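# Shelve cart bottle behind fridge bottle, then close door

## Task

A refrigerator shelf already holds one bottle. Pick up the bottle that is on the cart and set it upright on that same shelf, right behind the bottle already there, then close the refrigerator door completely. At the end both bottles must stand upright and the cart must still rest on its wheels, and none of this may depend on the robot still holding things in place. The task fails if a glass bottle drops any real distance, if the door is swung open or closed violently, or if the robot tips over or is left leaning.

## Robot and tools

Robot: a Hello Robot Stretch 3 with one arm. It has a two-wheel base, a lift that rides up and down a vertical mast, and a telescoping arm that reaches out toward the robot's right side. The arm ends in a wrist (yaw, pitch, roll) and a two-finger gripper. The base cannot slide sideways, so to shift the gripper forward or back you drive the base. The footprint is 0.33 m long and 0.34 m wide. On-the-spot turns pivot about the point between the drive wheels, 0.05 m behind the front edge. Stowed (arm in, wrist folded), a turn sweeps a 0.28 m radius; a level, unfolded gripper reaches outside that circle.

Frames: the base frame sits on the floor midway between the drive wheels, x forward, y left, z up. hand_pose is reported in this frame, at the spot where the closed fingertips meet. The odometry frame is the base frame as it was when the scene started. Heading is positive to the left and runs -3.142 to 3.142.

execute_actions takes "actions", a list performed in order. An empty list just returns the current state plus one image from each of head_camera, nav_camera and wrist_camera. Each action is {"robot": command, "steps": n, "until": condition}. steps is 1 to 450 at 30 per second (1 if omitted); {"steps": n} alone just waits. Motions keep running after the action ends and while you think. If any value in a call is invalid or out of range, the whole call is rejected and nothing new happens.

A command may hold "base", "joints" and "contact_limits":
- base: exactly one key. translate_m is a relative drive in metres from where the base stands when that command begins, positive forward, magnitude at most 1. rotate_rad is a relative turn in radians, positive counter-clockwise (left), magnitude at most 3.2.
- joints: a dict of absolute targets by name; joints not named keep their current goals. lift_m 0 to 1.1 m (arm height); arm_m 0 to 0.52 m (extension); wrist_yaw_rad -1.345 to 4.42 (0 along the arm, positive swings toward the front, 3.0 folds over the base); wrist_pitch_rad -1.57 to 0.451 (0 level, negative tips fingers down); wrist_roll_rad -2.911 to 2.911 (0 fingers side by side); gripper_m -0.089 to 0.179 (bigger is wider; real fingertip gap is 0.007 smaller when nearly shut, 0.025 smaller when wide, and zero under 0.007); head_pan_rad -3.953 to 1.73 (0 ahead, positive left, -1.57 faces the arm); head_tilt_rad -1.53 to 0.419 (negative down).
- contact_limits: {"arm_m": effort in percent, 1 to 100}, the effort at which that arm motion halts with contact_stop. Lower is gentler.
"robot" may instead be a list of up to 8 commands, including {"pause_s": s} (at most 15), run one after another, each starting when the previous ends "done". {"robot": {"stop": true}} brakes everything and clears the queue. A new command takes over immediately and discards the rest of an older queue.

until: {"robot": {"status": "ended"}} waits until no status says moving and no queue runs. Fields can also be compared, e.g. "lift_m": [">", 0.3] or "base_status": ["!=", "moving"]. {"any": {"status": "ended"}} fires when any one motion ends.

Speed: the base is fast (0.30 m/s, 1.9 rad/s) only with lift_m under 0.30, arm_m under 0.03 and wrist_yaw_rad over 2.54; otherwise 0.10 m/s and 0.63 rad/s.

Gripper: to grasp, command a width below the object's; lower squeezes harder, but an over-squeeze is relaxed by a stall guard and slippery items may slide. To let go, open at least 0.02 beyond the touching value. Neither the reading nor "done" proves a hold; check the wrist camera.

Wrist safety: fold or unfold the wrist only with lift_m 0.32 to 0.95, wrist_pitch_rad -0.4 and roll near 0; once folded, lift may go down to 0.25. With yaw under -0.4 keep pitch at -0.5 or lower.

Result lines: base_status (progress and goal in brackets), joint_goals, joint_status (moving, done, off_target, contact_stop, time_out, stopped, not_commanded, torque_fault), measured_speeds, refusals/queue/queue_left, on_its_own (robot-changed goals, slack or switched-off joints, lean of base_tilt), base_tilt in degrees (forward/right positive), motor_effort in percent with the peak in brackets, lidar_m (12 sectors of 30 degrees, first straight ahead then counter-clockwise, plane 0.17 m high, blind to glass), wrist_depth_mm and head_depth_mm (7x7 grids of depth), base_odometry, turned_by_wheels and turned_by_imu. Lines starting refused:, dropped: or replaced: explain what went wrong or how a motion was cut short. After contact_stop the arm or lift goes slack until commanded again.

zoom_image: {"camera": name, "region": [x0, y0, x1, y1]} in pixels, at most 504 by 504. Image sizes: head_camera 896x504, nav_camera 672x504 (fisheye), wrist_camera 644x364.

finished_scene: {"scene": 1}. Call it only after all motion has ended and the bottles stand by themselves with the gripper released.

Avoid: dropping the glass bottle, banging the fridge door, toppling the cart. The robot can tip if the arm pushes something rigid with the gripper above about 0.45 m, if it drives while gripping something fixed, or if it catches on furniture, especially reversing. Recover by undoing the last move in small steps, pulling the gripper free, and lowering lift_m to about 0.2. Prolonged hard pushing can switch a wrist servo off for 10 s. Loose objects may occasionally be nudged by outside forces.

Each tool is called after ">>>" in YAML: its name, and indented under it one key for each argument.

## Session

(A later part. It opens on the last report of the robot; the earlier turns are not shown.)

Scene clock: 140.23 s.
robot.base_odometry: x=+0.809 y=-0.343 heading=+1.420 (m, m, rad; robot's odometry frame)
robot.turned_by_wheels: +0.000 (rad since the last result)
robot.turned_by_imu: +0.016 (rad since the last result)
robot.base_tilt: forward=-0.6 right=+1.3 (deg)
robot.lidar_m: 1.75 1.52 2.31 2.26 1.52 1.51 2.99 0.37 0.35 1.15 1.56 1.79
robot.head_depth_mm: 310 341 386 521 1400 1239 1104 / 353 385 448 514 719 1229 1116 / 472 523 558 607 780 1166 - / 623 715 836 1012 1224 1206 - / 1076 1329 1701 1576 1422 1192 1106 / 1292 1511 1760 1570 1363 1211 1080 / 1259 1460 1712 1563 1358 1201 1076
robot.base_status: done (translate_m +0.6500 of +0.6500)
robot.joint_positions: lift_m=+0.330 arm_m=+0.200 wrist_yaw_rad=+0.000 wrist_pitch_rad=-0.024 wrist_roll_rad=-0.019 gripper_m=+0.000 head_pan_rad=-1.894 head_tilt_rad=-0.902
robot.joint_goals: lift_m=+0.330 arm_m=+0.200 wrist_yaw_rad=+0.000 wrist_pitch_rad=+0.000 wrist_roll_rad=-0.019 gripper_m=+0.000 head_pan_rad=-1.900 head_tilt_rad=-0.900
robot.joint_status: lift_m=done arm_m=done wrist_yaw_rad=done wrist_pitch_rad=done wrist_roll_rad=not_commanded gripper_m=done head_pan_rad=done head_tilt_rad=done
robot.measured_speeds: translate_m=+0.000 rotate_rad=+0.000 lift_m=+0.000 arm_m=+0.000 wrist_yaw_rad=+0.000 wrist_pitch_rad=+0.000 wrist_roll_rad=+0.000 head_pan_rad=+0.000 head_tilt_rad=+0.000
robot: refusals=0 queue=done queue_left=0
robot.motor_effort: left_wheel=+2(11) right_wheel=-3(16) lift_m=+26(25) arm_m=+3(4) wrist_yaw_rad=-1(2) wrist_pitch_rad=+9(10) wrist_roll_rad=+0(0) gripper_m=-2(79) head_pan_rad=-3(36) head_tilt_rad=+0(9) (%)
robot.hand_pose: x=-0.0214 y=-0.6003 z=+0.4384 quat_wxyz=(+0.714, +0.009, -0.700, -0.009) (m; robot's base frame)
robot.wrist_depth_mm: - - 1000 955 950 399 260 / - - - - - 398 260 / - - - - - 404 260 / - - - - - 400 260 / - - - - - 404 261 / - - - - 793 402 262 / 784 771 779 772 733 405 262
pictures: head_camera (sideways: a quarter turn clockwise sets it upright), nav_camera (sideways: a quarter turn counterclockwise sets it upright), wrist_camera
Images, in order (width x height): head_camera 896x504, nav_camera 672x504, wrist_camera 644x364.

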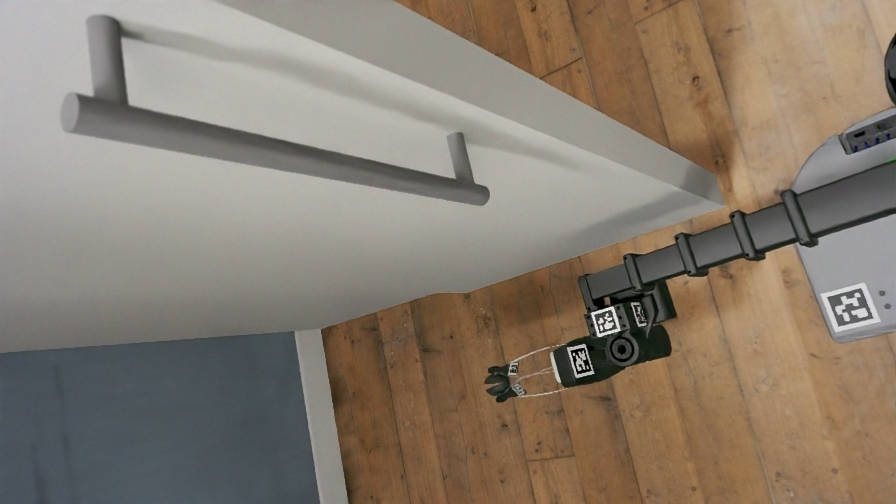

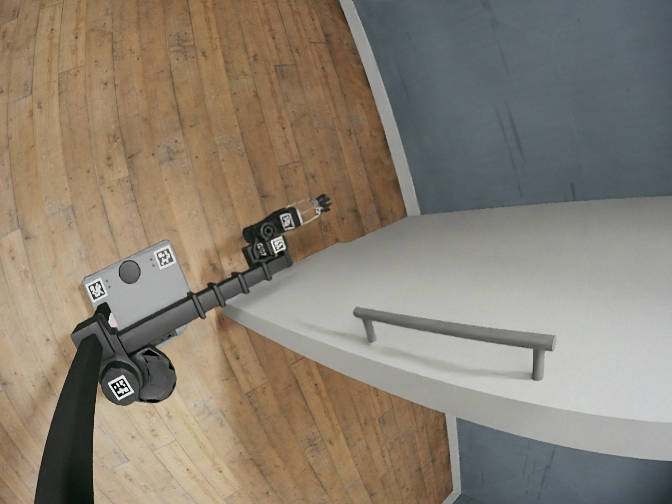

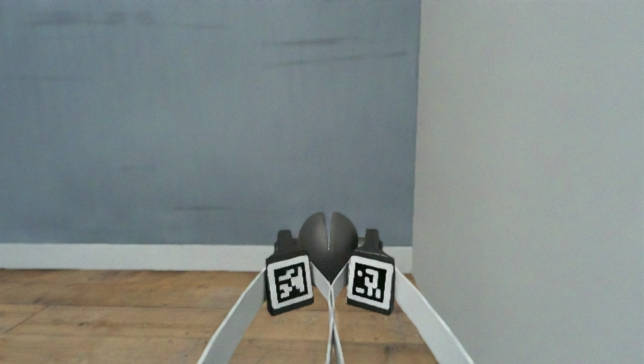

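>>> execute_actions:
  actions:
    - {"robot":{"base":{"translate_m":-0.7},"joints":{"lift_m":0.28,"head_pan_rad":-1.57}},"steps":450,"until":{"robot":{"status":"ended"}}}

Scene clock: 148.87 s.
robot.base_odometry: x=+0.703 y=-1.035 heading=+1.420 (m, m, rad; robot's odometry frame)
robot.turned_by_wheels: +0.000 (rad since the last result)
robot.turned_by_imu: -0.004 (rad since the last result)
robot.base_tilt: forward=-0.4 right=+1.4 (deg)
robot.lidar_m: 2.45 2.16 2.35 1.20 1.15 2.36 2.31 1.95 1.48 0.82 0.86 2.15
robot.head_depth_mm: 1261 1484 1771 1619 1399 1234 1103 / 1194 1490 1766 1613 1402 1232 1115 / 692 827 1037 1534 1390 1218 - / 710 834 1011 1279 1412 1198 1124 / 710 838 1012 1287 1370 1217 1103 / 714 839 1015 1305 1369 1208 1082 / 717 843 1027 1350 1358 1203 1075
robot.base_status: done (translate_m -0.7000 of -0.7000)
robot.joint_positions: lift_m=+0.280 arm_m=+0.200 wrist_yaw_rad=+0.001 wrist_pitch_rad=-0.023 wrist_roll_rad=-0.019 gripper_m=+0.000 head_pan_rad=-1.576 head_tilt_rad=-0.901
robot.joint_goals: lift_m=+0.280 arm_m=+0.200 wrist_yaw_rad=+0.000 wrist_pitch_rad=+0.000 wrist_roll_rad=-0.019 gripper_m=+0.000 head_pan_rad=-1.570 head_tilt_rad=-0.900
robot.joint_status: lift_m=done arm_m=done wrist_yaw_rad=done wrist_pitch_rad=done wrist_roll_rad=not_commanded gripper_m=done head_pan_rad=done head_tilt_rad=done
robot.measured_speeds: translate_m=+0.000 rotate_rad=+0.000 lift_m=+0.000 arm_m=+0.000 wrist_yaw_rad=+0.000 wrist_pitch_rad=+0.000 wrist_roll_rad=+0.000 head_pan_rad=+0.000 head_tilt_rad=+0.000
robot: refusals=0 queue=done queue_left=0
robot.motor_effort: left_wheel=+2(8) right_wheel=-3(46) lift_m=+22(27) arm_m=+3(5) wrist_yaw_rad=-2(24) wrist_pitch_rad=+8(9) wrist_roll_rad=-1(1) gripper_m=-2(4) head_pan_rad=+3(27) head_tilt_rad=+0(1) (%)
robot.hand_pose: x=-0.0211 y=-0.6003 z=+0.3887 quat_wxyz=(+0.714, +0.009, -0.700, -0.008) (m; robot's base frame)
robot.wrist_depth_mm: 366 368 356 354 350 910 889 / 381 375 367 369 359 952 932 / 394 386 377 372 367 989 953 / 401 402 388 383 379 - 999 / 417 412 402 394 389 - - / 435 427 415 - 399 913 872 / 447 441 431 424 419 681 668
pictures: head_camera (sideways: a quarter turn clockwise sets it upright), nav_camera (sideways: a quarter turn counterclockwise sets it upright), wrist_camera
Images, in order (width x height): head_camera 896x504, nav_camera 672x504, wrist_camera 644x364.

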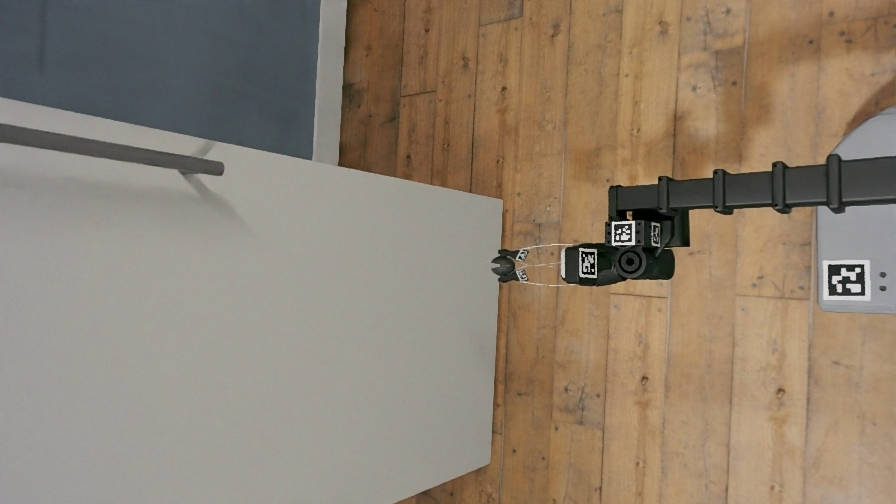

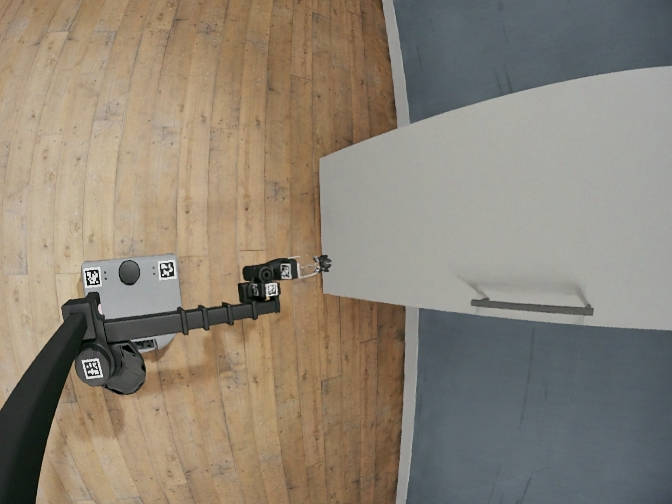

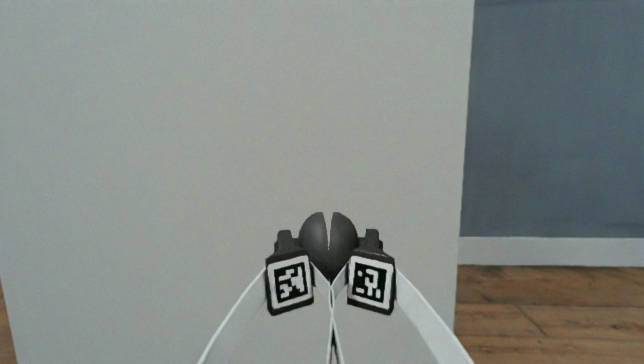

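The door swung nearly shut on its own; a gentle push will confirm.

>>> execute_actions:
  actions:
    - {"robot":{"joints":{"arm_m":0.47},"contact_limits":{"arm_m":20}},"steps":300,"until":{"robot":{"status":"ended"}}}
    - {"robot":{"joints":{"arm_m":0.36}},"steps":300,"until":{"robot":{"status":"ended"}}}

Scene clock: 152.50 s.
robot.base_odometry: x=+0.703 y=-1.035 heading=+1.420 (m, m, rad; robot's odometry frame)
robot.turned_by_wheels: +0.000 (rad since the last result)
robot.turned_by_imu: +0.001 (rad since the last result)
robot.base_tilt: forward=-0.4 right=+1.3 (deg)
robot.lidar_m: 2.45 2.17 2.35 1.20 1.15 2.37 2.31 1.96 1.48 0.82 0.86 2.15
robot.head_depth_mm: 1267 1492 1772 1624 1405 1236 1103 / 1195 1492 1760 1612 1398 1226 1107 / 692 829 1032 1535 1383 1226 1130 / 711 834 1011 1229 1346 1221 1118 / 709 837 1015 1288 1372 1211 1105 / 715 839 1022 1295 1368 1208 1086 / 717 845 1027 1353 1362 1196 1081
robot.base_status: done (translate_m -0.7000 of -0.7000)
robot.joint_positions: lift_m=+0.280 arm_m=+0.360 wrist_yaw_rad=-0.001 wrist_pitch_rad=-0.024 wrist_roll_rad=-0.019 gripper_m=+0.000 head_pan_rad=-1.576 head_tilt_rad=-0.901
robot.joint_goals: lift_m=+0.280 arm_m=+0.360 wrist_yaw_rad=+0.000 wrist_pitch_rad=+0.000 wrist_roll_rad=-0.019 gripper_m=+0.000 head_pan_rad=-1.570 head_tilt_rad=-0.900
robot.joint_status: lift_m=done arm_m=done wrist_yaw_rad=done wrist_pitch_rad=done wrist_roll_rad=not_commanded gripper_m=done head_pan_rad=done head_tilt_rad=done
robot.measured_speeds: translate_m=+0.000 rotate_rad=+0.000 lift_m=+0.000 arm_m=+0.000 wrist_yaw_rad=+0.000 wrist_pitch_rad=+0.000 wrist_roll_rad=+0.000 head_pan_rad=+0.000 head_tilt_rad=+0.000
robot: refusals=0 queue=done queue_left=0
robot.motor_effort: left_wheel=+1(2) right_wheel=-2(6) lift_m=+23(23) arm_m=-5(21) wrist_yaw_rad=+1(5) wrist_pitch_rad=+8(11) wrist_roll_rad=-1(0) gripper_m=-2(3) head_pan_rad=+2(3) head_tilt_rad=+0(0) (%)
robot.hand_pose: x=-0.0218 y=-0.7608 z=+0.3886 quat_wxyz=(+0.714, +0.008, -0.700, -0.009) (m; robot's base frame)
robot.wrist_depth_mm: 212 208 205 203 200 198 773 / 217 214 211 208 206 201 782 / 223 220 218 213 212 208 792 / 232 229 224 220 217 213 824 / 237 236 232 227 222 221 861 / 244 243 239 - 229 227 871 / 254 252 248 244 239 235 666
pictures: head_camera (sideways: a quarter turn clockwise sets it upright), nav_camera (sideways: a quarter turn counterclockwise sets it upright), wrist_camera
replaced: robot.arm_m: its motion had ended contact_stop
Images, in order (width x height): head_camera 896x504, nav_camera 672x504, wrist_camera 644x364.

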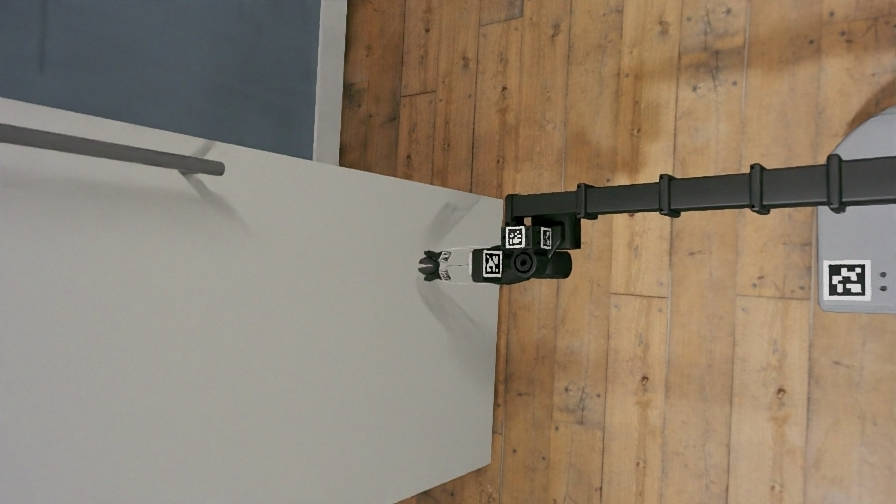

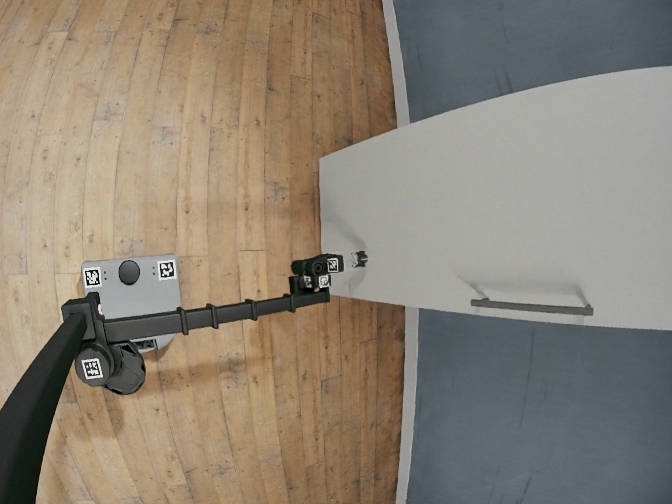

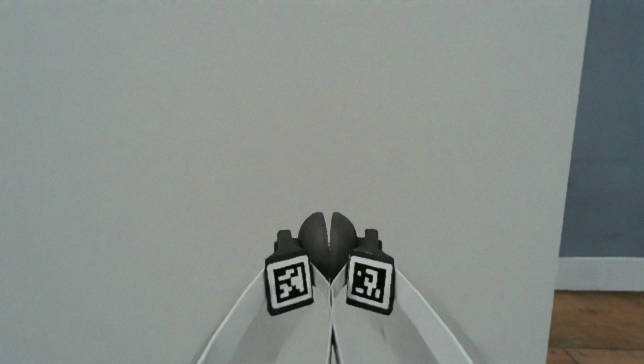

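>>> finished_scene:
  scene: 1

The scene is finished: the task was done.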